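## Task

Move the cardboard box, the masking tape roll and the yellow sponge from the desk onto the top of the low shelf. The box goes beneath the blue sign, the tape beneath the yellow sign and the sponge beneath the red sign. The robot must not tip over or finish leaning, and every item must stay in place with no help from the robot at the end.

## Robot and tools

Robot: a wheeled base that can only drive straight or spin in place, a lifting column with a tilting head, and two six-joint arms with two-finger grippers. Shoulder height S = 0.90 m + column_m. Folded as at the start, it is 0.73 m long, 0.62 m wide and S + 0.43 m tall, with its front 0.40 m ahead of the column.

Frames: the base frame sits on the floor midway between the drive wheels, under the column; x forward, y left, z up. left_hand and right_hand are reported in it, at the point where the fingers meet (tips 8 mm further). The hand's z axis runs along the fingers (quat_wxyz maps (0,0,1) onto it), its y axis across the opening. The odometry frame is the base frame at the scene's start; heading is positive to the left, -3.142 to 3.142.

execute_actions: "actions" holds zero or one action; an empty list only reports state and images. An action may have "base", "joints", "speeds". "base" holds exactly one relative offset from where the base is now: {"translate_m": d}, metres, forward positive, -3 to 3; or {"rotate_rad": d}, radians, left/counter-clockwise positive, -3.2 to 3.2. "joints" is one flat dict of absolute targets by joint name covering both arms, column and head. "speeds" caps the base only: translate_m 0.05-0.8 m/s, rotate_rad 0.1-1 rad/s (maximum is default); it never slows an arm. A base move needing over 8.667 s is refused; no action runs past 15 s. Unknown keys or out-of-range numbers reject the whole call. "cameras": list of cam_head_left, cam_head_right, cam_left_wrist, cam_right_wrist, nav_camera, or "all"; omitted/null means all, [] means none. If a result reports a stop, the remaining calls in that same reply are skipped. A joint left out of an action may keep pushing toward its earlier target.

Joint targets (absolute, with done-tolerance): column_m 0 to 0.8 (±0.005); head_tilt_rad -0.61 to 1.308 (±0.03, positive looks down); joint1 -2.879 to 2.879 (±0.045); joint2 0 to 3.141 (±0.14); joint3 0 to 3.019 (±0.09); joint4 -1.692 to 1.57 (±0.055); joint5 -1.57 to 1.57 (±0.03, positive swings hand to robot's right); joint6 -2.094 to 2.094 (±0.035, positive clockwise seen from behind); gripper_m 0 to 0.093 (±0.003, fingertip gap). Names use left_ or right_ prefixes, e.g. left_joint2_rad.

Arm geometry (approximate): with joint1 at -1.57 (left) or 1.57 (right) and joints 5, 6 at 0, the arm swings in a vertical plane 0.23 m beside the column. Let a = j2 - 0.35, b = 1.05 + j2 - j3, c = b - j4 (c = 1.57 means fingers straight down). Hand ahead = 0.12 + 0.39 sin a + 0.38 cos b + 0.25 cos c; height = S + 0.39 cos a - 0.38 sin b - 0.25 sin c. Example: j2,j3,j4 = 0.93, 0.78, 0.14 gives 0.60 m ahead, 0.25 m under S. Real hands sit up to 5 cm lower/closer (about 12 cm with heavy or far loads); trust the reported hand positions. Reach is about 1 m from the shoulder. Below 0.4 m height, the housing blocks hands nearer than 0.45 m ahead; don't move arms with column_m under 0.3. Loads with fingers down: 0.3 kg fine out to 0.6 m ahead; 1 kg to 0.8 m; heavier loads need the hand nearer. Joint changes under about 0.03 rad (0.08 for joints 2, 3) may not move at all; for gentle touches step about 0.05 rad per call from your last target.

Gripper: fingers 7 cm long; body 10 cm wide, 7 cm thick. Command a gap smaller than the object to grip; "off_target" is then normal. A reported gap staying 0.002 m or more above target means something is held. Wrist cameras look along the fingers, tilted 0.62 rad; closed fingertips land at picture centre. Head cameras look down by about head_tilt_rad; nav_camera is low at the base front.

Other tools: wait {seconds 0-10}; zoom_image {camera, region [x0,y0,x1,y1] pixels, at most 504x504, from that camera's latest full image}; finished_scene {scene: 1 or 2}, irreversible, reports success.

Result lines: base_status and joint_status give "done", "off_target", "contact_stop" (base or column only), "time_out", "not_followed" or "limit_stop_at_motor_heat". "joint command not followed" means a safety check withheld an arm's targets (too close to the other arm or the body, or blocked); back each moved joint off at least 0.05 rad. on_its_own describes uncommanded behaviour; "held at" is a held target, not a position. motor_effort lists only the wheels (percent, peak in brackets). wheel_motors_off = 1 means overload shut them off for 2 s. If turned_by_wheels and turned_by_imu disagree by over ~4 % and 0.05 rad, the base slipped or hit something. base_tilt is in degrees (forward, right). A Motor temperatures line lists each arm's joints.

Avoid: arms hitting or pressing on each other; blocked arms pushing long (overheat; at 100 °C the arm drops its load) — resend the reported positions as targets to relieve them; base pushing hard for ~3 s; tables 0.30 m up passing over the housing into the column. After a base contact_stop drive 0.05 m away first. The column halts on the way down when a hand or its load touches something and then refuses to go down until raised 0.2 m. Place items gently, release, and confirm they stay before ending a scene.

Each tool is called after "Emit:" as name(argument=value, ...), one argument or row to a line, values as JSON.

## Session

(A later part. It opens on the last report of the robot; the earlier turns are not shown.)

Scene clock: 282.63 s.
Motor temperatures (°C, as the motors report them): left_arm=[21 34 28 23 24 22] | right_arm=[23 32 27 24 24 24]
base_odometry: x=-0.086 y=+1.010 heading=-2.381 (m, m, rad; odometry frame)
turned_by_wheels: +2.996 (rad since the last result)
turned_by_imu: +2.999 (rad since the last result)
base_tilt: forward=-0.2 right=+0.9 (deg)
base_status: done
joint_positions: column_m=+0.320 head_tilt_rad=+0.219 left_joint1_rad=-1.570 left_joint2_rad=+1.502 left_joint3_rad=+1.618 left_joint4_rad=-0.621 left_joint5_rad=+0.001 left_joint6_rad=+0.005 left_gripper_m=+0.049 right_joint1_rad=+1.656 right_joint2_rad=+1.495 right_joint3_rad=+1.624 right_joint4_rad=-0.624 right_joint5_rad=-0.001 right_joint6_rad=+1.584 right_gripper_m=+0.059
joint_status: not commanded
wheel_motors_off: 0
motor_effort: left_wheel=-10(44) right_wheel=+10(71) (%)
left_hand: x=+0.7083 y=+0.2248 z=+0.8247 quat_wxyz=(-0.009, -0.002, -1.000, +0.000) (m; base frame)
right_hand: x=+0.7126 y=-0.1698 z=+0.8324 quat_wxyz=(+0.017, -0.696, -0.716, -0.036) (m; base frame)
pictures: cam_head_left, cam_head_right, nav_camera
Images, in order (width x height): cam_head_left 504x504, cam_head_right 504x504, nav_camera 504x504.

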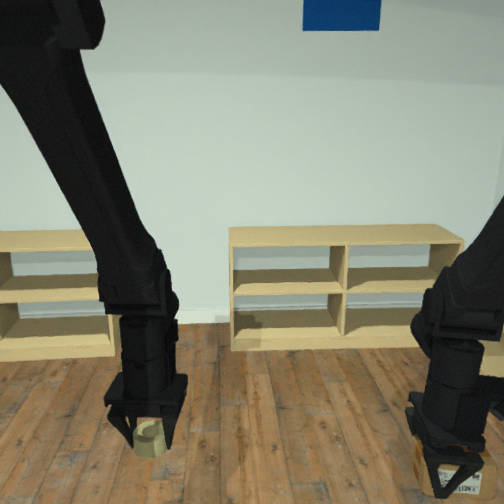

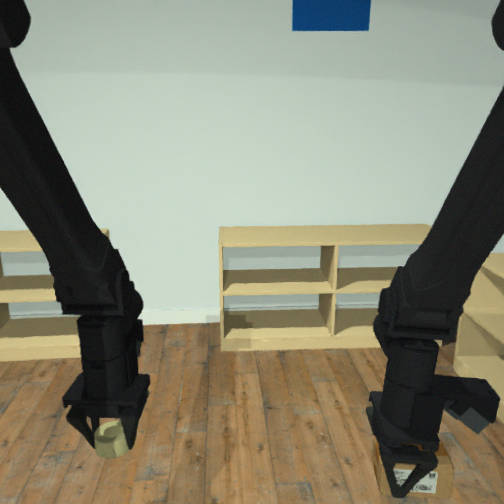

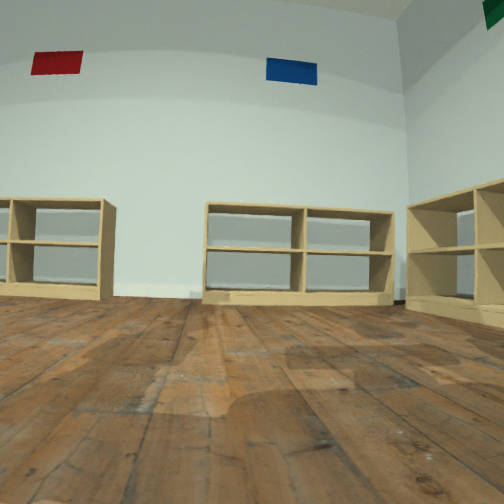

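Emit:
execute_actions(
  actions=[
    {"base": {"translate_m": 1.75}, "joints": {"head_tilt_rad": 0.75}},
  ],
)

Scene clock: 308.37 s.
Motor temperatures (°C, as the motors report them): left_arm=[21 34 28 23 24 22] | right_arm=[23 33 27 24 24 24]
base_odometry: x=-1.353 y=-0.197 heading=-2.380 (m, m, rad; odometry frame)
turned_by_wheels: +0.001 (rad since the last result)
turned_by_imu: +0.003 (rad since the last result)
base_tilt: forward=-0.2 right=+0.9 (deg)
base_status: done
joint_positions: column_m=+0.320 head_tilt_rad=+0.753 left_joint1_rad=-1.570 left_joint2_rad=+1.502 left_joint3_rad=+1.618 left_joint4_rad=-0.621 left_joint5_rad=+0.001 left_joint6_rad=+0.005 left_gripper_m=+0.049 right_joint1_rad=+1.656 right_joint2_rad=+1.495 right_joint3_rad=+1.624 right_joint4_rad=-0.623 right_joint5_rad=-0.001 right_joint6_rad=+1.584 right_gripper_m=+0.059
joint_status: all done
wheel_motors_off: 0
motor_effort: left_wheel=+1(61) right_wheel=-2(63) (%)
left_hand: x=+0.7083 y=+0.2248 z=+0.8247 quat_wxyz=(-0.009, -0.002, -1.000, +0.000) (m; base frame)
right_hand: x=+0.7128 y=-0.1698 z=+0.8324 quat_wxyz=(+0.016, -0.696, -0.716, -0.037) (m; base frame)
pictures: cam_head_left, cam_head_right, cam_left_wrist, cam_right_wrist, nav_camera
Images, in order (width x height): cam_head_left 504x504, cam_head_right 504x504, cam_left_wrist 504x504, cam_right_wrist 504x504, nav_camera 504x504.

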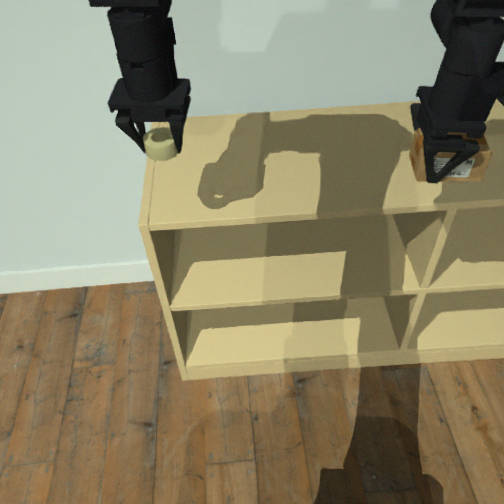

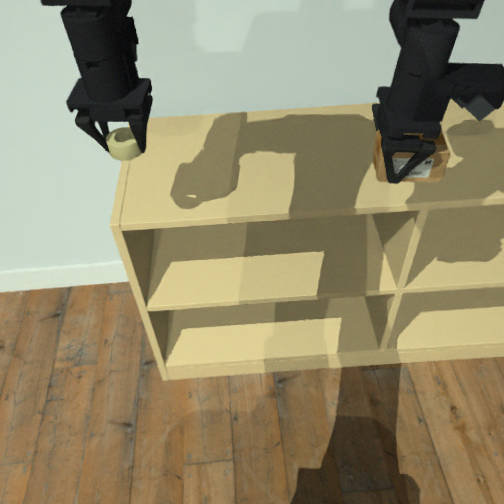

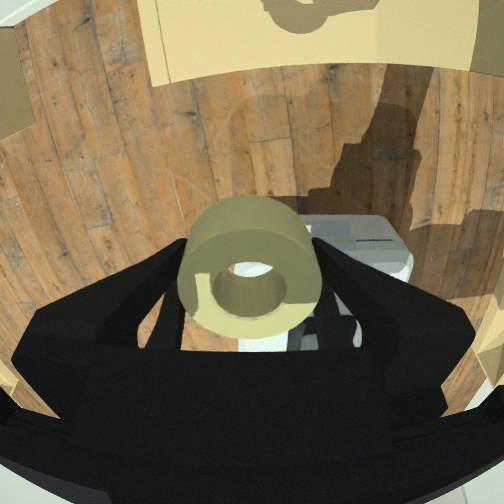

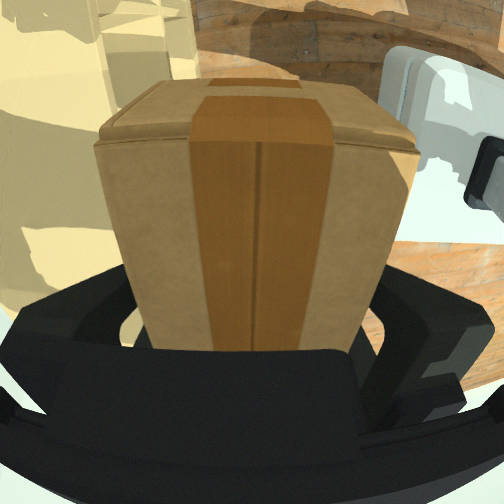

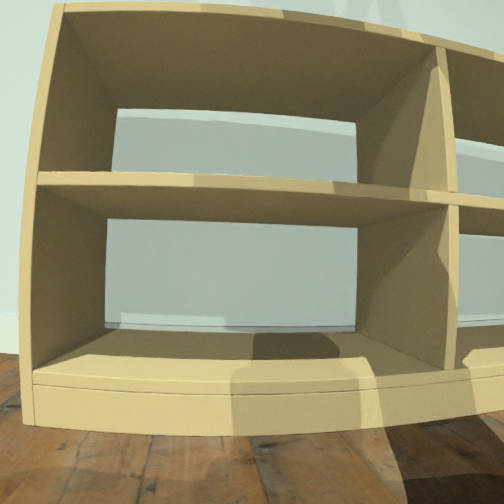

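Emit:
execute_actions(
  actions=[
    {"base": {"translate_m": 0.27}, "joints": {"column_m": 0.21, "left_joint2_rad": 1.0, "left_joint3_rad": 1.2, "left_joint4_rad": -0.72}},
  ],
  cameras=["cam_head_left", "cam_head_right", "cam_right_wrist", "nav_camera"],
)

Scene clock: 340.33 s.
Motor temperatures (°C, as the motors report them): left_arm=[21 34 28 23 24 22] | right_arm=[23 33 27 24 24 24]
base_odometry: x=-1.548 y=-0.384 heading=-2.379 (m, m, rad; odometry frame)
turned_by_wheels: +0.001 (rad since the last result)
turned_by_imu: +0.002 (rad since the last result)
base_tilt: forward=-0.3 right=+0.9 (deg)
base_status: done
joint_positions: column_m=+0.210 head_tilt_rad=+0.753 left_joint1_rad=-1.570 left_joint2_rad=+0.984 left_joint3_rad=+1.196 left_joint4_rad=-0.719 left_joint5_rad=+0.001 left_joint6_rad=+0.005 left_gripper_m=+0.049 right_joint1_rad=+1.656 right_joint2_rad=+1.495 right_joint3_rad=+1.624 right_joint4_rad=-0.621 right_joint5_rad=-0.001 right_joint6_rad=+1.584 right_gripper_m=+0.059
joint_status: all done
wheel_motors_off: 0
motor_effort: left_wheel=+3(37) right_wheel=-1(39) (%)
left_hand: x=+0.6137 y=+0.2247 z=+0.8925 quat_wxyz=(-0.009, -0.002, -1.000, +0.000) (m; base frame)
right_hand: x=+0.7134 y=-0.1697 z=+0.7224 quat_wxyz=(+0.016, -0.697, -0.716, -0.037) (m; base frame)
pictures: cam_head_left, cam_head_right, cam_right_wrist, nav_camera
Images, in order (width x height): cam_head_left 504x504, cam_head_right 504x504, cam_right_wrist 504x504, nav_camera 504x504.

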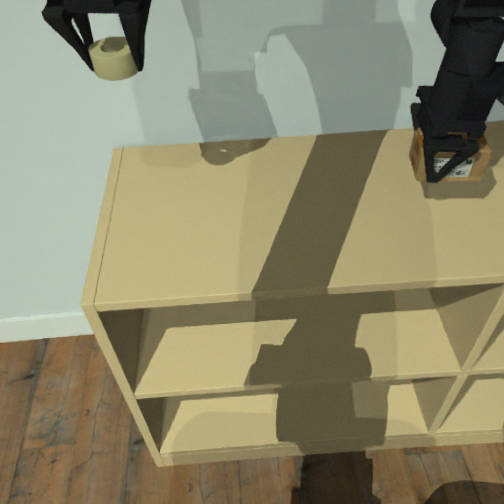

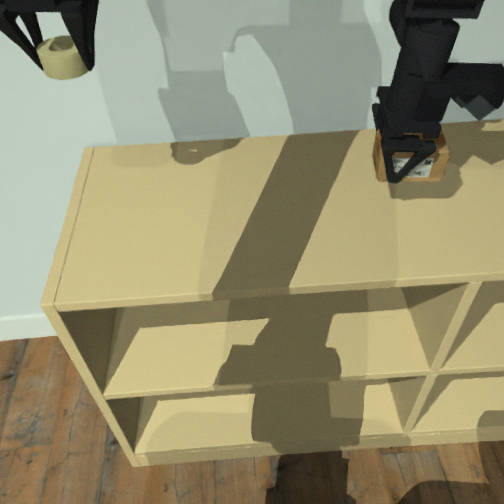

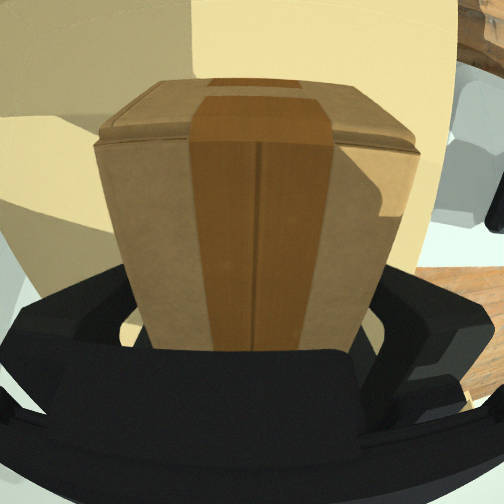

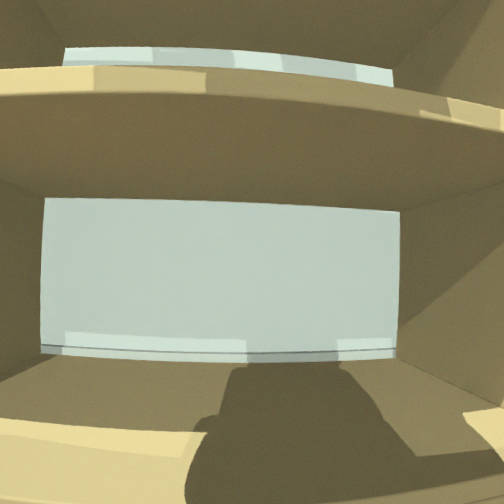

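Emit:
execute_actions(
  actions=[
    {"joints": {"column_m": 0.15}},
  ],
  cameras=["cam_head_right", "cam_right_wrist"],
)

Scene clock: 354.70 s.
Motor temperatures (°C, as the motors report them): left_arm=[21 33 29 23 24 22] | right_arm=[23 34 27 24 24 24]
base_odometry: x=-1.548 y=-0.384 heading=-2.379 (m, m, rad; odometry frame)
turned_by_wheels: +0.000 (rad since the last result)
turned_by_imu: +0.002 (rad since the last result)
base_tilt: forward=-0.2 right=+0.9 (deg)
base_status: not commanded
joint_positions: column_m=+0.150 head_tilt_rad=+0.753 left_joint1_rad=-1.570 left_joint2_rad=+0.984 left_joint3_rad=+1.196 left_joint4_rad=-0.719 left_joint5_rad=+0.001 left_joint6_rad=+0.005 left_gripper_m=+0.049 right_joint1_rad=+1.656 right_joint2_rad=+1.495 right_joint3_rad=+1.624 right_joint4_rad=-0.621 right_joint5_rad=-0.001 right_joint6_rad=+1.584 right_gripper_m=+0.059
joint_status: all done
wheel_motors_off: 0
motor_effort: left_wheel=+2(3) right_wheel=-2(2) (%)
left_hand: x=+0.6137 y=+0.2247 z=+0.8325 quat_wxyz=(-0.009, -0.002, -1.000, +0.000) (m; base frame)
right_hand: x=+0.7134 y=-0.1697 z=+0.6624 quat_wxyz=(+0.016, -0.697, -0.716, -0.037) (m; base frame)
pictures: cam_head_right, cam_right_wrist
Images, in order (width x height): cam_head_right 504x504, cam_right_wrist 504x504.

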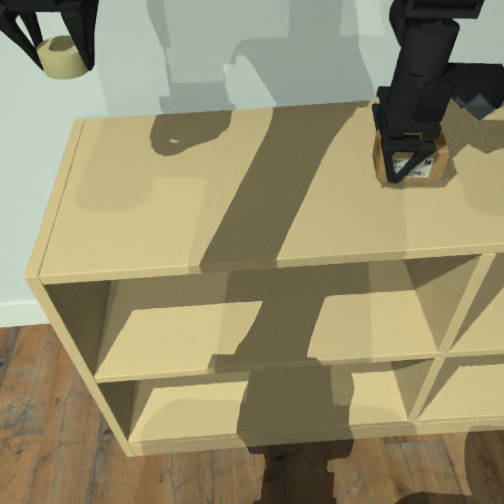

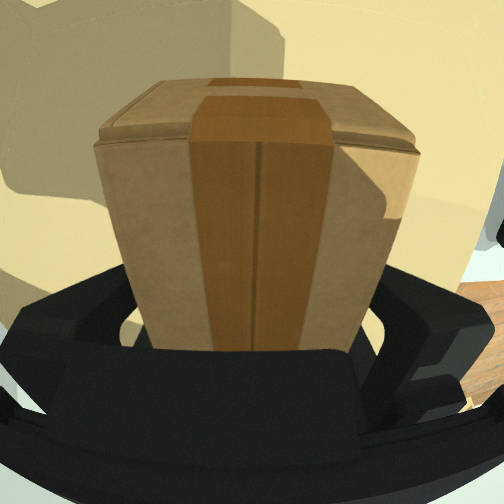

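Emit:
zoom_image(
  camera="cam_head_right",
  region=[340, 100, 504, 230],
)

Region (340, 100, 504, 230) of cam_head_right's 504x504 image, scaled by 3.073, with more detail than that image has; it fills the top 400 rows of this view, and the rest is white.

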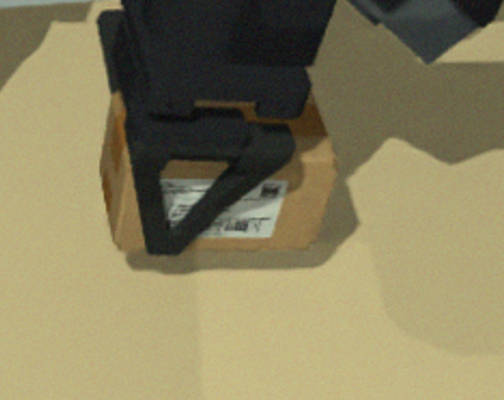

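Emit:
execute_actions(
  actions=[
    {"joints": {"column_m": 0.12}},
  ],
  cameras=["cam_head_right"],
)

Emit:
zoom_image(
  camera="cam_head_right",
  region=[340, 100, 504, 230],
)

Scene clock: 374.47 s.
Motor temperatures (°C, as the motors report them): left_arm=[21 33 29 23 24 22] | right_arm=[23 34 27 24 24 24]
base_odometry: x=-1.548 y=-0.384 heading=-2.379 (m, m, rad; odometry frame)
turned_by_wheels: +0.000 (rad since the last result)
turned_by_imu: +0.001 (rad since the last result)
base_tilt: forward=-0.2 right=+0.9 (deg)
base_status: not commanded
joint_positions: column_m=+0.120 head_tilt_rad=+0.753 left_joint1_rad=-1.570 left_joint2_rad=+0.984 left_joint3_rad=+1.195 left_joint4_rad=-0.719 left_joint5_rad=+0.001 left_joint6_rad=+0.005 left_gripper_m=+0.049 right_joint1_rad=+1.656 right_joint2_rad=+1.489 right_joint3_rad=+1.624 right_joint4_rad=-0.622 right_joint5_rad=-0.001 right_joint6_rad=+1.584 right_gripper_m=+0.059
joint_status: all done
wheel_motors_off: 0
motor_effort: left_wheel=+3(4) right_wheel=-3(3) (%)
left_hand: x=+0.6133 y=+0.2247 z=+0.8023 quat_wxyz=(-0.008, -0.002, -1.000, +0.000) (m; base frame)
right_hand: x=+0.7157 y=-0.1699 z=+0.6362 quat_wxyz=(+0.014, -0.697, -0.716, -0.040) (m; base frame)
pictures: cam_head_right
Images, in order (width x height): cam_head_right 504x504.

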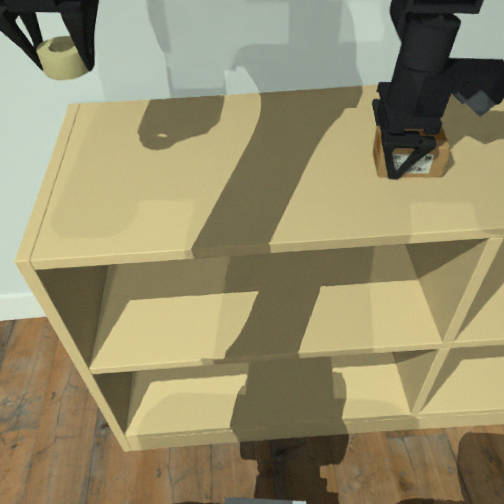

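Region (340, 100, 504, 230) of cam_head_right's 504x504 image, scaled by 3.073, with more detail than that image has; it fills the top 400 rows of this view, and the rest is white.

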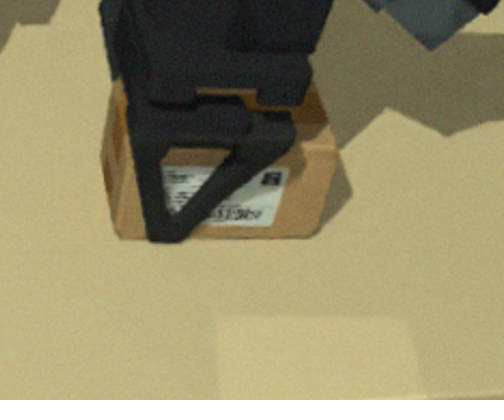

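Emit:
execute_actions(
  actions=[
    {"joints": {"right_gripper_m": 0.093}},
  ],
  cameras=[],
)

Emit:
execute_actions(
  actions=[
    {"joints": {"column_m": 0.24}},
  ],
  cameras=["cam_head_right", "cam_right_wrist"],
)

Scene clock: 384.33 s.
Motor temperatures (°C, as the motors report them): left_arm=[21 33 29 23 24 22] | right_arm=[23 34 27 24 24 24]
base_odometry: x=-1.548 y=-0.384 heading=-2.379 (m, m, rad; odometry frame)
turned_by_wheels: +0.000 (rad since the last result)
turned_by_imu: +0.001 (rad since the last result)
base_tilt: forward=-0.2 right=+0.9 (deg)
base_status: not commanded
joint_positions: column_m=+0.120 head_tilt_rad=+0.753 left_joint1_rad=-1.570 left_joint2_rad=+0.984 left_joint3_rad=+1.195 left_joint4_rad=-0.719 left_joint5_rad=+0.001 left_joint6_rad=+0.005 left_gripper_m=+0.049 right_joint1_rad=+1.656 right_joint2_rad=+1.489 right_joint3_rad=+1.624 right_joint4_rad=-0.622 right_joint5_rad=-0.001 right_joint6_rad=+1.584 right_gripper_m=+0.093
joint_status: all done
wheel_motors_off: 0
motor_effort: left_wheel=+3(5) right_wheel=-3(3) (%)
left_hand: x=+0.6133 y=+0.2247 z=+0.8023 quat_wxyz=(-0.008, -0.002, -1.000, +0.000) (m; base frame)
right_hand: x=+0.7157 y=-0.1699 z=+0.6362 quat_wxyz=(+0.014, -0.697, -0.716, -0.040) (m; base frame)
pictures: none
No camera images: the call's "cameras" was empty. Leave "cameras" out to get every camera's image.

Scene clock: 386.50 s.
Motor temperatures (°C, as the motors report them): left_arm=[21 33 29 23 24 22] | right_arm=[23 34 27 24 24 24]
base_odometry: x=-1.548 y=-0.384 heading=-2.379 (m, m, rad; odometry frame)
turned_by_wheels: +0.000 (rad since the last result)
turned_by_imu: +0.001 (rad since the last result)
base_tilt: forward=-0.2 right=+0.9 (deg)
base_status: not commanded
joint_positions: column_m=+0.240 head_tilt_rad=+0.753 left_joint1_rad=-1.570 left_joint2_rad=+0.984 left_joint3_rad=+1.195 left_joint4_rad=-0.719 left_joint5_rad=+0.001 left_joint6_rad=+0.005 left_gripper_m=+0.049 right_joint1_rad=+1.656 right_joint2_rad=+1.490 right_joint3_rad=+1.624 right_joint4_rad=-0.622 right_joint5_rad=-0.001 right_joint6_rad=+1.584 right_gripper_m=+0.093
joint_status: all done
wheel_motors_off: 0
motor_effort: left_wheel=+3(4) right_wheel=-3(4) (%)
left_hand: x=+0.6130 y=+0.2247 z=+0.9218 quat_wxyz=(-0.008, -0.002, -1.000, +0.000) (m; base frame)
right_hand: x=+0.7154 y=-0.1699 z=+0.7556 quat_wxyz=(+0.014, -0.697, -0.716, -0.039) (m; base frame)
pictures: cam_head_right, cam_right_wrist
Images, in order (width x height): cam_head_right 504x504, cam_right_wrist 504x504.

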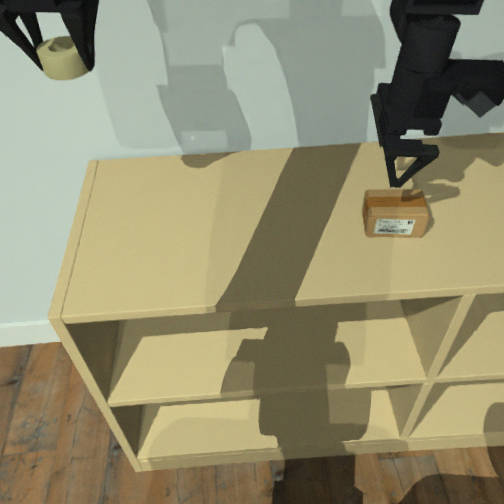

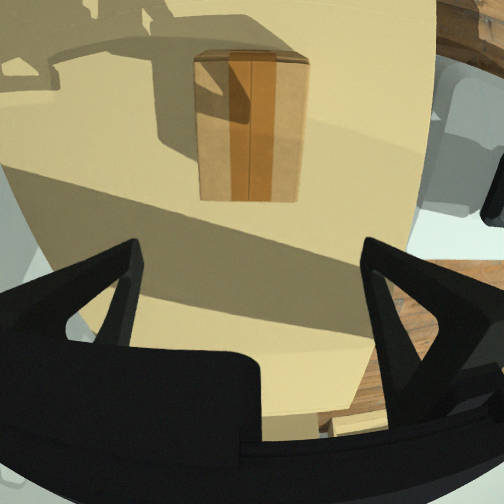

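Emit:
execute_actions(
  actions=[
    {"base": {"translate_m": -0.6}, "joints": {"head_tilt_rad": 0.1, "right_joint1_rad": 1.57, "right_joint2_rad": 1.0, "right_joint3_rad": 1.2, "right_joint4_rad": -0.72}},
  ],
  cameras=[],
)

Emit:
execute_actions(
  actions=[
    {"base": {"rotate_rad": 1.3}},
  ],
  cameras=["cam_head_left", "nav_camera"],
)

Scene clock: 395.57 s.
Motor temperatures (°C, as the motors report them): left_arm=[21 33 29 23 24 22] | right_arm=[23 34 27 24 24 24]
base_odometry: x=-1.115 y=+0.031 heading=-2.378 (m, m, rad; odometry frame)
turned_by_wheels: +0.002 (rad since the last result)
turned_by_imu: +0.004 (rad since the last result)
base_tilt: forward=-0.3 right=+0.9 (deg)
base_status: done
joint_positions: column_m=+0.240 head_tilt_rad=+0.120 left_joint1_rad=-1.570 left_joint2_rad=+0.986 left_joint3_rad=+1.192 left_joint4_rad=-0.719 left_joint5_rad=+0.001 left_joint6_rad=+0.005 left_gripper_m=+0.049 right_joint1_rad=+1.561 right_joint2_rad=+0.990 right_joint3_rad=+1.203 right_joint4_rad=-0.716 right_joint5_rad=+0.000 right_joint6_rad=+1.584 right_gripper_m=+0.093
joint_status: all done
wheel_motors_off: 0
motor_effort: left_wheel=+1(78) right_wheel=-1(32) (%)
left_hand: x=+0.6108 y=+0.2247 z=+0.9202 quat_wxyz=(-0.006, -0.002, -1.000, +0.000) (m; base frame)
right_hand: x=+0.6167 y=-0.2298 z=+0.9212 quat_wxyz=(-0.010, -0.713, -0.701, -0.005) (m; base frame)
pictures: none
No camera images: the call's "cameras" was empty. Leave "cameras" out to get every camera's image.

Scene clock: 398.87 s.
Motor temperatures (°C, as the motors report them): left_arm=[21 33 29 23 24 22] | right_arm=[23 34 27 24 24 24]
base_odometry: x=-1.114 y=+0.031 heading=-1.081 (m, m, rad; odometry frame)
turned_by_wheels: +1.296 (rad since the last result)
turned_by_imu: +1.295 (rad since the last result)
base_tilt: forward=-0.3 right=+0.9 (deg)
base_status: done
joint_positions: column_m=+0.240 head_tilt_rad=+0.120 left_joint1_rad=-1.570 left_joint2_rad=+0.986 left_joint3_rad=+1.192 left_joint4_rad=-0.719 left_joint5_rad=+0.001 left_joint6_rad=+0.005 left_gripper_m=+0.049 right_joint1_rad=+1.565 right_joint2_rad=+0.990 right_joint3_rad=+1.203 right_joint4_rad=-0.716 right_joint5_rad=+0.000 right_joint6_rad=+1.584 right_gripper_m=+0.093
joint_status: not commanded
wheel_motors_off: 0
motor_effort: left_wheel=-11(68) right_wheel=+10(69) (%)
left_hand: x=+0.6108 y=+0.2247 z=+0.9202 quat_wxyz=(-0.006, -0.002, -1.000, +0.000) (m; base frame)
right_hand: x=+0.6167 y=-0.2282 z=+0.9212 quat_wxyz=(-0.009, -0.713, -0.701, -0.006) (m; base frame)
pictures: cam_head_left, nav_camera
Images, in order (width x height): cam_head_left 504x504, nav_camera 504x504.

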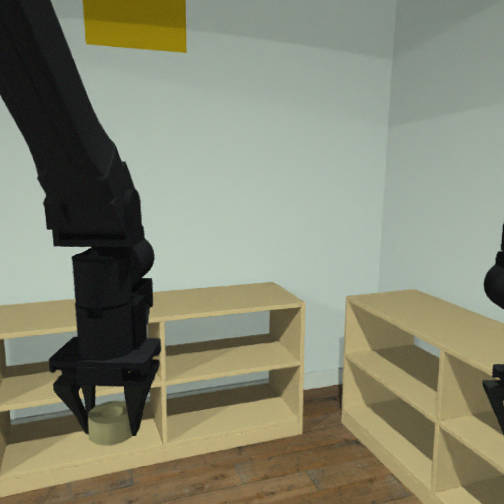

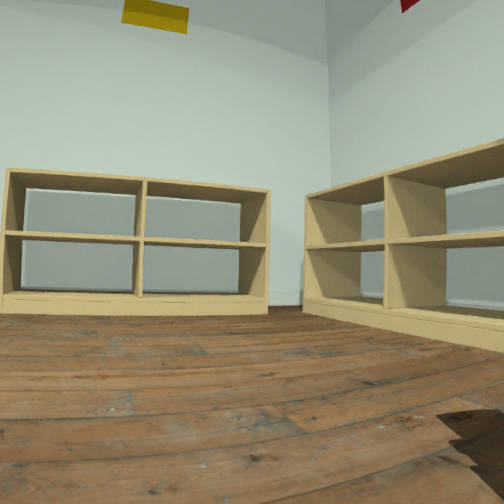

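Emit:
execute_actions(
  actions=[
    {"base": {"rotate_rad": 0.2}, "joints": {"head_tilt_rad": 0.75, "left_joint2_rad": 1.5, "left_joint3_rad": 1.63, "left_joint4_rad": -0.62}},
  ],
  cameras=[],
)

Emit:
execute_actions(
  actions=[
    {"base": {"translate_m": 1.25}},
  ],
  cameras=["cam_head_left", "cam_head_right", "cam_left_wrist", "nav_camera"],
)

Scene clock: 424.10 s.
Motor temperatures (°C, as the motors report them): left_arm=[21 33 30 23 24 22] | right_arm=[23 33 27 24 24 24]
base_odometry: x=-1.114 y=+0.030 heading=-0.885 (m, m, rad; odometry frame)
turned_by_wheels: +0.196 (rad since the last result)
turned_by_imu: +0.198 (rad since the last result)
base_tilt: forward=-0.3 right=+0.9 (deg)
base_status: done
joint_positions: column_m=+0.240 head_tilt_rad=+0.752 left_joint1_rad=-1.570 left_joint2_rad=+1.515 left_joint3_rad=+1.601 left_joint4_rad=-0.620 left_joint5_rad=+0.001 left_joint6_rad=+0.005 left_gripper_m=+0.049 right_joint1_rad=+1.566 right_joint2_rad=+0.990 right_joint3_rad=+1.203 right_joint4_rad=-0.716 right_joint5_rad=+0.000 right_joint6_rad=+1.584 right_gripper_m=+0.093
joint_status: all done
wheel_motors_off: 0
motor_effort: left_wheel=-10(35) right_wheel=+10(33) (%)
left_hand: x=+0.6941 y=+0.2248 z=+0.7335 quat_wxyz=(+0.005, -0.002, -1.000, +0.000) (m; base frame)
right_hand: x=+0.6167 y=-0.2279 z=+0.9212 quat_wxyz=(-0.009, -0.713, -0.702, -0.006) (m; base frame)
pictures: none
No camera images: the call's "cameras" was empty. Leave "cameras" out to get every camera's image.

Scene clock: 427.87 s.
Motor temperatures (°C, as the motors report them): left_arm=[21 33 30 23 24 22] | right_arm=[23 33 27 24 24 24]
base_odometry: x=-0.323 y=-0.937 heading=-0.885 (m, m, rad; odometry frame)
turned_by_wheels: +0.001 (rad since the last result)
turned_by_imu: +0.001 (rad since the last result)
base_tilt: forward=-0.3 right=+0.9 (deg)
base_status: done
joint_positions: column_m=+0.240 head_tilt_rad=+0.753 left_joint1_rad=-1.570 left_joint2_rad=+1.515 left_joint3_rad=+1.606 left_joint4_rad=-0.620 left_joint5_rad=+0.001 left_joint6_rad=+0.005 left_gripper_m=+0.049 right_joint1_rad=+1.566 right_joint2_rad=+0.990 right_joint3_rad=+1.202 right_joint4_rad=-0.717 right_joint5_rad=+0.000 right_joint6_rad=+1.584 right_gripper_m=+0.093
joint_status: not commanded
wheel_motors_off: 0
motor_effort: left_wheel=+1(62) right_wheel=-1(62) (%)
left_hand: x=+0.6968 y=+0.2248 z=+0.7348 quat_wxyz=(+0.003, -0.002, -1.000, +0.000) (m; base frame)
right_hand: x=+0.6158 y=-0.2279 z=+0.9208 quat_wxyz=(-0.008, -0.713, -0.702, -0.005) (m; base frame)
pictures: cam_head_left, cam_head_right, cam_left_wrist, nav_camera
Images, in order (width x height): cam_head_left 504x504, cam_head_right 504x504, cam_left_wrist 504x504, nav_camera 504x504.

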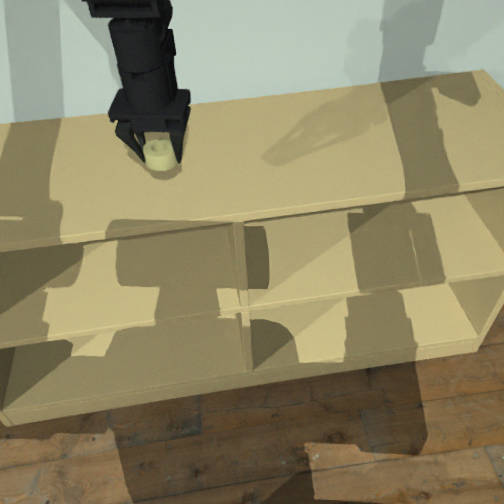

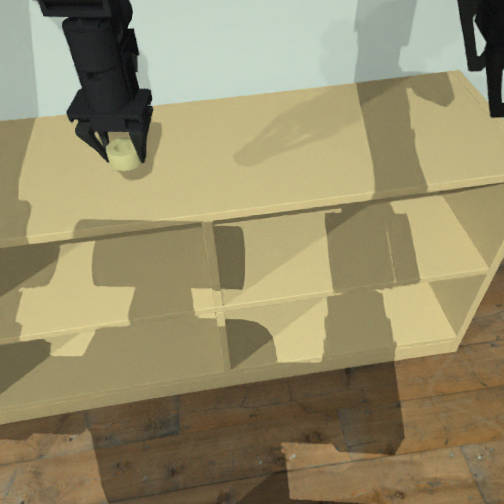

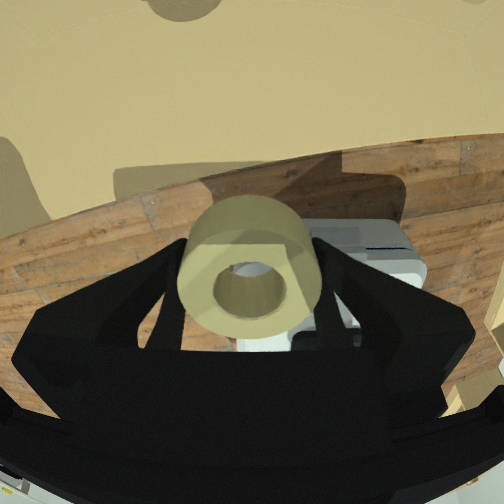

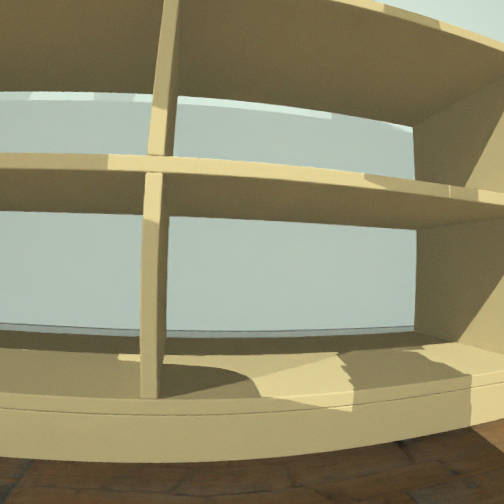

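Emit:
execute_actions(
  actions=[
    {"base": {"translate_m": 0.17}, "joints": {"column_m": 0.16}},
  ],
  cameras=["cam_head_left", "cam_left_wrist"],
)

Emit:
zoom_image(
  camera="cam_head_left",
  region=[90, 90, 250, 220],
)

Scene clock: 436.07 s.
Motor temperatures (°C, as the motors report them): left_arm=[21 34 30 23 24 22] | right_arm=[23 33 27 24 24 24]
base_odometry: x=-0.215 y=-1.069 heading=-0.885 (m, m, rad; odometry frame)
turned_by_wheels: +0.000 (rad since the last result)
turned_by_imu: +0.002 (rad since the last result)
base_tilt: forward=-0.2 right=+0.9 (deg)
base_status: done
joint_positions: column_m=+0.160 head_tilt_rad=+0.753 left_joint1_rad=-1.570 left_joint2_rad=+1.515 left_joint3_rad=+1.609 left_joint4_rad=-0.620 left_joint5_rad=+0.001 left_joint6_rad=+0.005 left_gripper_m=+0.049 right_joint1_rad=+1.566 right_joint2_rad=+0.990 right_joint3_rad=+1.201 right_joint4_rad=-0.717 right_joint5_rad=+0.000 right_joint6_rad=+1.584 right_gripper_m=+0.093
joint_status: all done
wheel_motors_off: 0
motor_effort: left_wheel=+1(30) right_wheel=+0(30) (%)
left_hand: x=+0.6983 y=+0.2248 z=+0.6555 quat_wxyz=(+0.002, -0.002, -1.000, +0.000) (m; base frame)
right_hand: x=+0.6153 y=-0.2279 z=+0.8408 quat_wxyz=(-0.008, -0.713, -0.702, -0.005) (m; base frame)
pictures: cam_head_left, cam_left_wrist
Images, in order (width x height): cam_head_left 504x504, cam_left_wrist 504x504.

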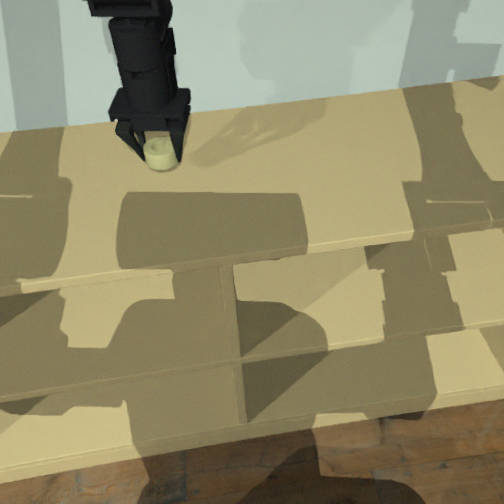

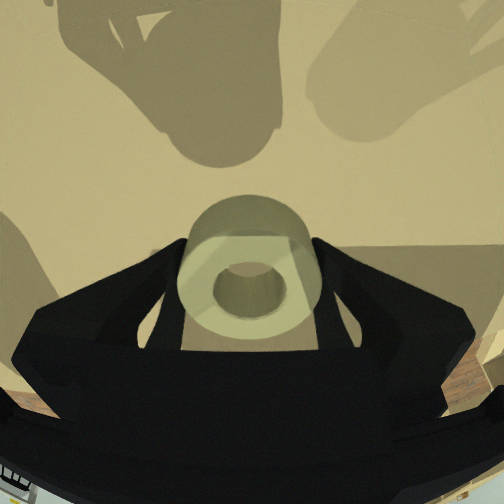

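Region (90, 90, 250, 220) of cam_head_left's 504x504 image, scaled by 3.150, with more detail than that image has; it fills the top 410 rows of this view, and the rest is white.

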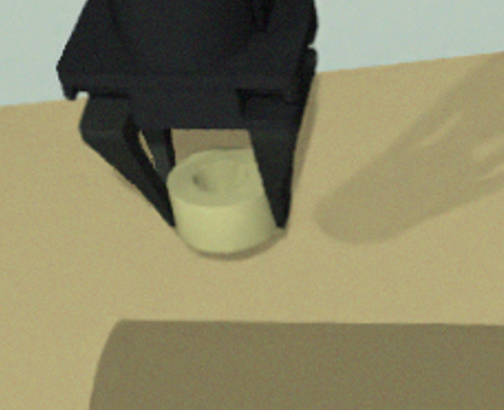

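Emit:
execute_actions(
  actions=[
    {"joints": {"column_m": 0.125}},
  ],
  cameras=["cam_left_wrist"],
)

Scene clock: 442.20 s.
Motor temperatures (°C, as the motors report them): left_arm=[21 34 30 23 24 22] | right_arm=[23 33 27 24 24 24]
base_odometry: x=-0.215 y=-1.069 heading=-0.885 (m, m, rad; odometry frame)
turned_by_wheels: +0.000 (rad since the last result)
turned_by_imu: +0.001 (rad since the last result)
base_tilt: forward=-0.2 right=+0.9 (deg)
base_status: not commanded
joint_positions: column_m=+0.125 head_tilt_rad=+0.753 left_joint1_rad=-1.570 left_joint2_rad=+1.515 left_joint3_rad=+1.609 left_joint4_rad=-0.620 left_joint5_rad=+0.001 left_joint6_rad=+0.005 left_gripper_m=+0.049 right_joint1_rad=+1.566 right_joint2_rad=+0.990 right_joint3_rad=+1.201 right_joint4_rad=-0.717 right_joint5_rad=+0.000 right_joint6_rad=+1.584 right_gripper_m=+0.093
joint_status: all done
wheel_motors_off: 0
motor_effort: left_wheel=+0(0) right_wheel=+0(0) (%)
left_hand: x=+0.6983 y=+0.2248 z=+0.6205 quat_wxyz=(+0.002, -0.002, -1.000, +0.000) (m; base frame)
right_hand: x=+0.6153 y=-0.2279 z=+0.8058 quat_wxyz=(-0.008, -0.713, -0.702, -0.005) (m; base frame)
pictures: cam_left_wrist
Images, in order (width x height): cam_left_wrist 504x504.

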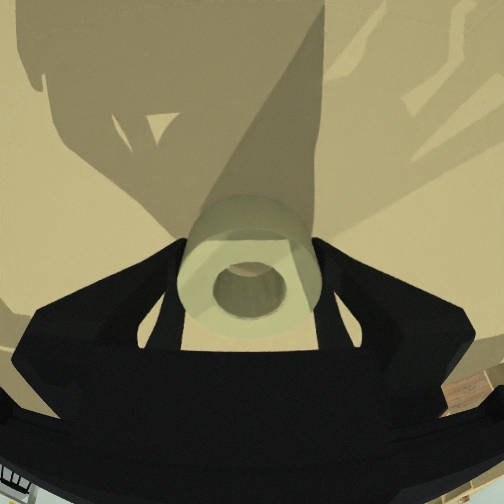

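Emit:
execute_actions(
  actions=[
    {"joints": {"column_m": 0.117}},
  ],
  cameras=[],
)

Emit:
execute_actions(
  actions=[
    {"joints": {"left_gripper_m": 0.093}},
  ],
  cameras=[],
)

Emit:
execute_actions(
  actions=[
    {"joints": {"column_m": 0.2}},
  ],
  cameras=["cam_head_left", "cam_left_wrist"],
)

Scene clock: 455.17 s.
Motor temperatures (°C, as the motors report them): left_arm=[21 35 30 23 24 22] | right_arm=[23 33 27 24 24 24]
base_odometry: x=-0.215 y=-1.069 heading=-0.885 (m, m, rad; odometry frame)
turned_by_wheels: +0.000 (rad since the last result)
turned_by_imu: +0.001 (rad since the last result)
base_tilt: forward=-0.2 right=+0.9 (deg)
base_status: not commanded
joint_positions: column_m=+0.117 head_tilt_rad=+0.753 left_joint1_rad=-1.570 left_joint2_rad=+1.511 left_joint3_rad=+1.609 left_joint4_rad=-0.622 left_joint5_rad=+0.001 left_joint6_rad=+0.005 left_gripper_m=+0.049 right_joint1_rad=+1.566 right_joint2_rad=+0.990 right_joint3_rad=+1.201 right_joint4_rad=-0.717 right_joint5_rad=+0.000 right_joint6_rad=+1.584 right_gripper_m=+0.093
joint_status: all done
wheel_motors_off: 0
motor_effort: left_wheel=+0(1) right_wheel=+0(1) (%)
left_hand: x=+0.6999 y=+0.2248 z=+0.6149 quat_wxyz=(+0.000, -0.002, -1.000, +0.000) (m; base frame)
right_hand: x=+0.6152 y=-0.2279 z=+0.7976 quat_wxyz=(-0.008, -0.713, -0.702, -0.005) (m; base frame)
pictures: none
No camera images: the call's "cameras" was empty. Leave "cameras" out to get every camera's image.

Scene clock: 455.80 s.
Motor temperatures (°C, as the motors report them): left_arm=[21 35 30 23 24 22] | right_arm=[23 33 27 24 24 24]
base_odometry: x=-0.215 y=-1.069 heading=-0.885 (m, m, rad; odometry frame)
turned_by_wheels: +0.000 (rad since the last result)
turned_by_imu: +0.000 (rad since the last result)
base_tilt: forward=-0.2 right=+0.8 (deg)
base_status: not commanded
joint_positions: column_m=+0.117 head_tilt_rad=+0.753 left_joint1_rad=-1.570 left_joint2_rad=+1.511 left_joint3_rad=+1.609 left_joint4_rad=-0.622 left_joint5_rad=+0.001 left_joint6_rad=+0.005 left_gripper_m=+0.093 right_joint1_rad=+1.566 right_joint2_rad=+0.990 right_joint3_rad=+1.201 right_joint4_rad=-0.717 right_joint5_rad=+0.000 right_joint6_rad=+1.584 right_gripper_m=+0.093
joint_status: all done
wheel_motors_off: 0
motor_effort: left_wheel=+0(2) right_wheel=+0(0) (%)
left_hand: x=+0.6999 y=+0.2248 z=+0.6149 quat_wxyz=(+0.000, -0.002, -1.000, +0.000) (m; base frame)
right_hand: x=+0.6152 y=-0.2279 z=+0.7976 quat_wxyz=(-0.008, -0.713, -0.702, -0.005) (m; base frame)
pictures: none
No camera images: the call's "cameras" was empty. Leave "cameras" out to get every camera's image.

Scene clock: 457.47 s.
Motor temperatures (°C, as the motors report them): left_arm=[21 35 30 23 24 22] | right_arm=[23 33 27 24 24 24]
base_odometry: x=-0.215 y=-1.069 heading=-0.885 (m, m, rad; odometry frame)
turned_by_wheels: +0.000 (rad since the last result)
turned_by_imu: +0.001 (rad since the last result)
base_tilt: forward=-0.3 right=+0.9 (deg)
base_status: not commanded
joint_positions: column_m=+0.200 head_tilt_rad=+0.753 left_joint1_rad=-1.570 left_joint2_rad=+1.511 left_joint3_rad=+1.609 left_joint4_rad=-0.622 left_joint5_rad=+0.001 left_joint6_rad=+0.005 left_gripper_m=+0.093 right_joint1_rad=+1.566 right_joint2_rad=+0.990 right_joint3_rad=+1.201 right_joint4_rad=-0.717 right_joint5_rad=+0.000 right_joint6_rad=+1.584 right_gripper_m=+0.093
joint_status: all done
wheel_motors_off: 0
motor_effort: left_wheel=+1(0) right_wheel=+0(0) (%)
left_hand: x=+0.6999 y=+0.2248 z=+0.6977 quat_wxyz=(+0.000, -0.002, -1.000, +0.000) (m; base frame)
right_hand: x=+0.6152 y=-0.2279 z=+0.8804 quat_wxyz=(-0.008, -0.713, -0.702, -0.005) (m; base frame)
pictures: cam_head_left, cam_left_wrist
Images, in order (width x height): cam_head_left 504x504, cam_left_wrist 504x504.

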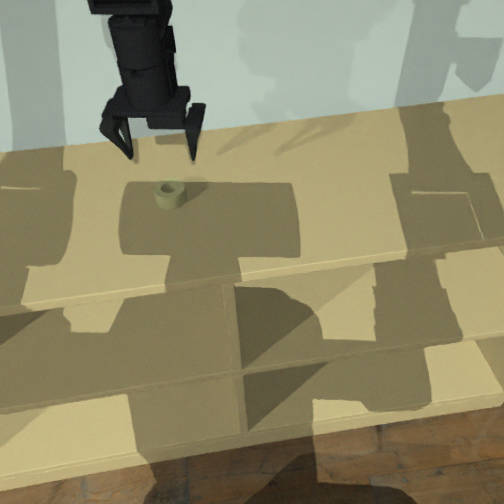

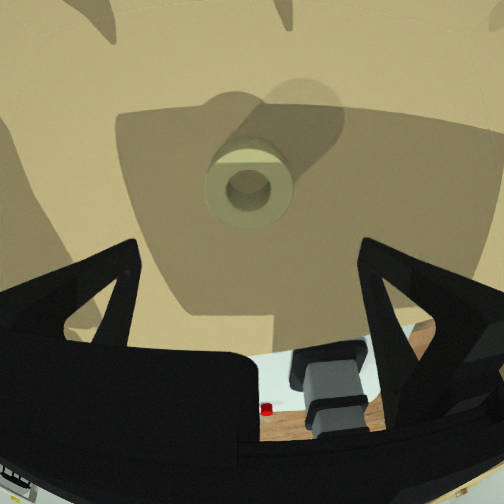

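Emit:
execute_actions(
  actions=[
    {"base": {"translate_m": -1.6}, "joints": {"column_m": 0.36, "left_joint2_rad": 1.63, "left_joint3_rad": 1.925, "left_joint4_rad": -0.81, "left_joint6_rad": -1.55, "head_tilt_rad": 0.5}},
  ],
  cameras=[],
)

Emit:
execute_actions(
  actions=[
    {"base": {"rotate_rad": 1.797}},
  ],
  cameras=["cam_head_left", "nav_camera"],
)

Scene clock: 496.33 s.
Motor temperatures (°C, as the motors report them): left_arm=[21 36 30 23 24 22] | right_arm=[23 33 27 24 24 24]
base_odometry: x=-1.228 y=+0.170 heading=-0.886 (m, m, rad; odometry frame)
turned_by_wheels: -0.001 (rad since the last result)
turned_by_imu: +0.003 (rad since the last result)
base_tilt: forward=-0.3 right=+0.9 (deg)
base_status: done
joint_positions: column_m=+0.360 head_tilt_rad=+0.518 left_joint1_rad=-1.570 left_joint2_rad=+1.625 left_joint3_rad=+1.911 left_joint4_rad=-0.805 left_joint5_rad=+0.001 left_joint6_rad=-1.538 left_gripper_m=+0.093 right_joint1_rad=+1.566 right_joint2_rad=+0.991 right_joint3_rad=+1.200 right_joint4_rad=-0.717 right_joint5_rad=+0.000 right_joint6_rad=+1.584 right_gripper_m=+0.093
joint_status: all done
wheel_motors_off: 0
motor_effort: left_wheel=+0(60) right_wheel=+1(53) (%)
left_hand: x=+0.7699 y=+0.2249 z=+0.8636 quat_wxyz=(-0.001, +0.696, -0.718, +0.002) (m; base frame)
right_hand: x=+0.6145 y=-0.2279 z=+1.0399 quat_wxyz=(-0.007, -0.713, -0.702, -0.004) (m; base frame)
pictures: none
No camera images: the call's "cameras" was empty. Leave "cameras" out to get every camera's image.

Scene clock: 500.17 s.
Motor temperatures (°C, as the motors report them): left_arm=[21 36 30 23 24 22] | right_arm=[23 33 27 24 24 24]
base_odometry: x=-1.228 y=+0.170 heading=+0.907 (m, m, rad; odometry frame)
turned_by_wheels: +1.793 (rad since the last result)
turned_by_imu: +1.793 (rad since the last result)
base_tilt: forward=-0.2 right=+0.9 (deg)
base_status: done
joint_positions: column_m=+0.360 head_tilt_rad=+0.518 left_joint1_rad=-1.569 left_joint2_rad=+1.625 left_joint3_rad=+1.911 left_joint4_rad=-0.805 left_joint5_rad=+0.001 left_joint6_rad=-1.538 left_gripper_m=+0.093 right_joint1_rad=+1.566 right_joint2_rad=+0.991 right_joint3_rad=+1.200 right_joint4_rad=-0.717 right_joint5_rad=+0.000 right_joint6_rad=+1.584 right_gripper_m=+0.093
joint_status: not commanded
wheel_motors_off: 0
motor_effort: left_wheel=-10(66) right_wheel=+10(70) (%)
left_hand: x=+0.7699 y=+0.2256 z=+0.8636 quat_wxyz=(-0.002, +0.696, -0.718, +0.001) (m; base frame)
right_hand: x=+0.6145 y=-0.2279 z=+1.0399 quat_wxyz=(-0.007, -0.713, -0.702, -0.004) (m; base frame)
pictures: cam_head_left, nav_camera
Images, in order (width x height): cam_head_left 504x504, nav_camera 504x504.

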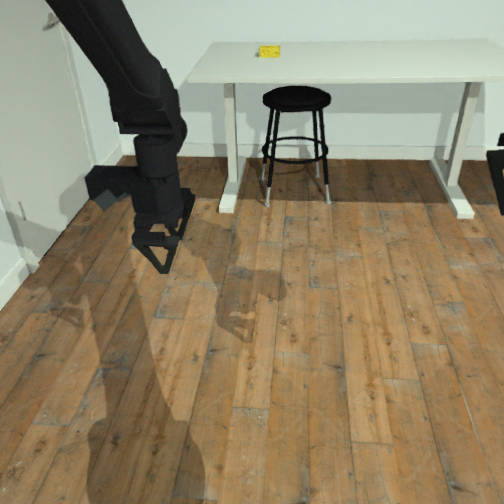

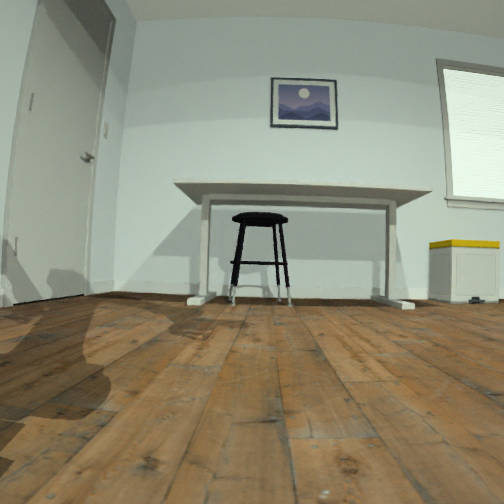

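Emit:
execute_actions(
  actions=[
    {"base": {"translate_m": 1.9}, "joints": {"head_tilt_rad": 0.8}},
  ],
  cameras=["cam_head_left", "cam_left_wrist", "nav_camera"],
)

Scene clock: 513.27 s.
Motor temperatures (°C, as the motors report them): left_arm=[21 36 31 23 24 22] | right_arm=[23 33 28 24 24 24]
base_odometry: x=-0.058 y=+1.667 heading=+0.908 (m, m, rad; odometry frame)
turned_by_wheels: +0.001 (rad since the last result)
turned_by_imu: +0.003 (rad since the last result)
base_tilt: forward=-0.3 right=+0.9 (deg)
base_status: done
joint_positions: column_m=+0.360 head_tilt_rad=+0.802 left_joint1_rad=-1.569 left_joint2_rad=+1.625 left_joint3_rad=+1.911 left_joint4_rad=-0.806 left_joint5_rad=+0.001 left_joint6_rad=-1.538 left_gripper_m=+0.093 right_joint1_rad=+1.566 right_joint2_rad=+0.991 right_joint3_rad=+1.200 right_joint4_rad=-0.718 right_joint5_rad=+0.000 right_joint6_rad=+1.584 right_gripper_m=+0.093
joint_status: all done
wheel_motors_off: 0
motor_effort: left_wheel=+2(62) right_wheel=-2(63) (%)
left_hand: x=+0.7698 y=+0.2256 z=+0.8636 quat_wxyz=(-0.001, +0.696, -0.718, +0.001) (m; base frame)
right_hand: x=+0.6144 y=-0.2279 z=+1.0399 quat_wxyz=(-0.007, -0.713, -0.702, -0.004) (m; base frame)
pictures: cam_head_left, cam_left_wrist, nav_camera
Images, in order (width x height): cam_head_left 504x504, cam_left_wrist 504x504, nav_camera 504x504.

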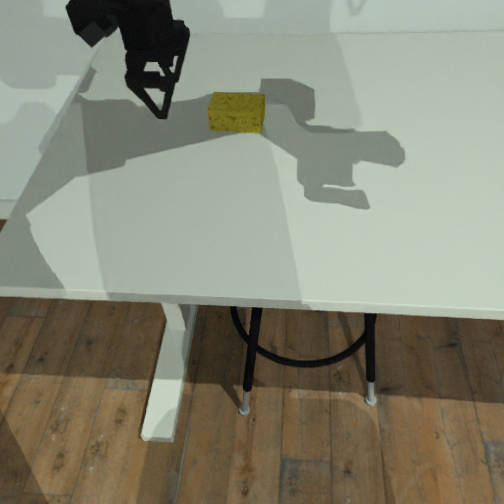

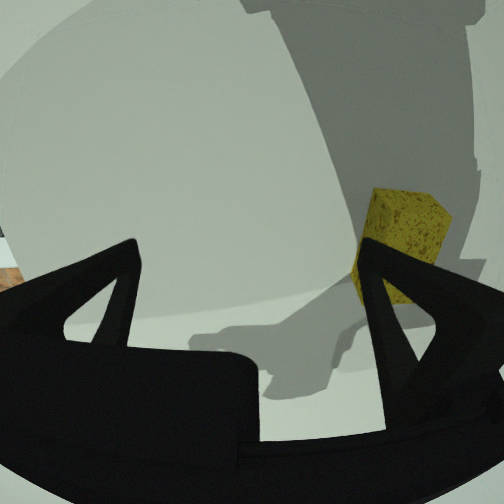

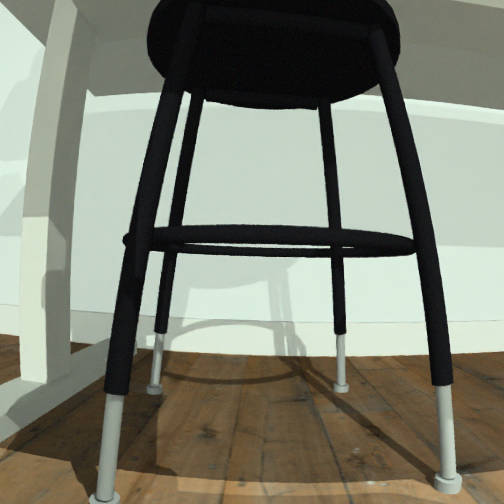

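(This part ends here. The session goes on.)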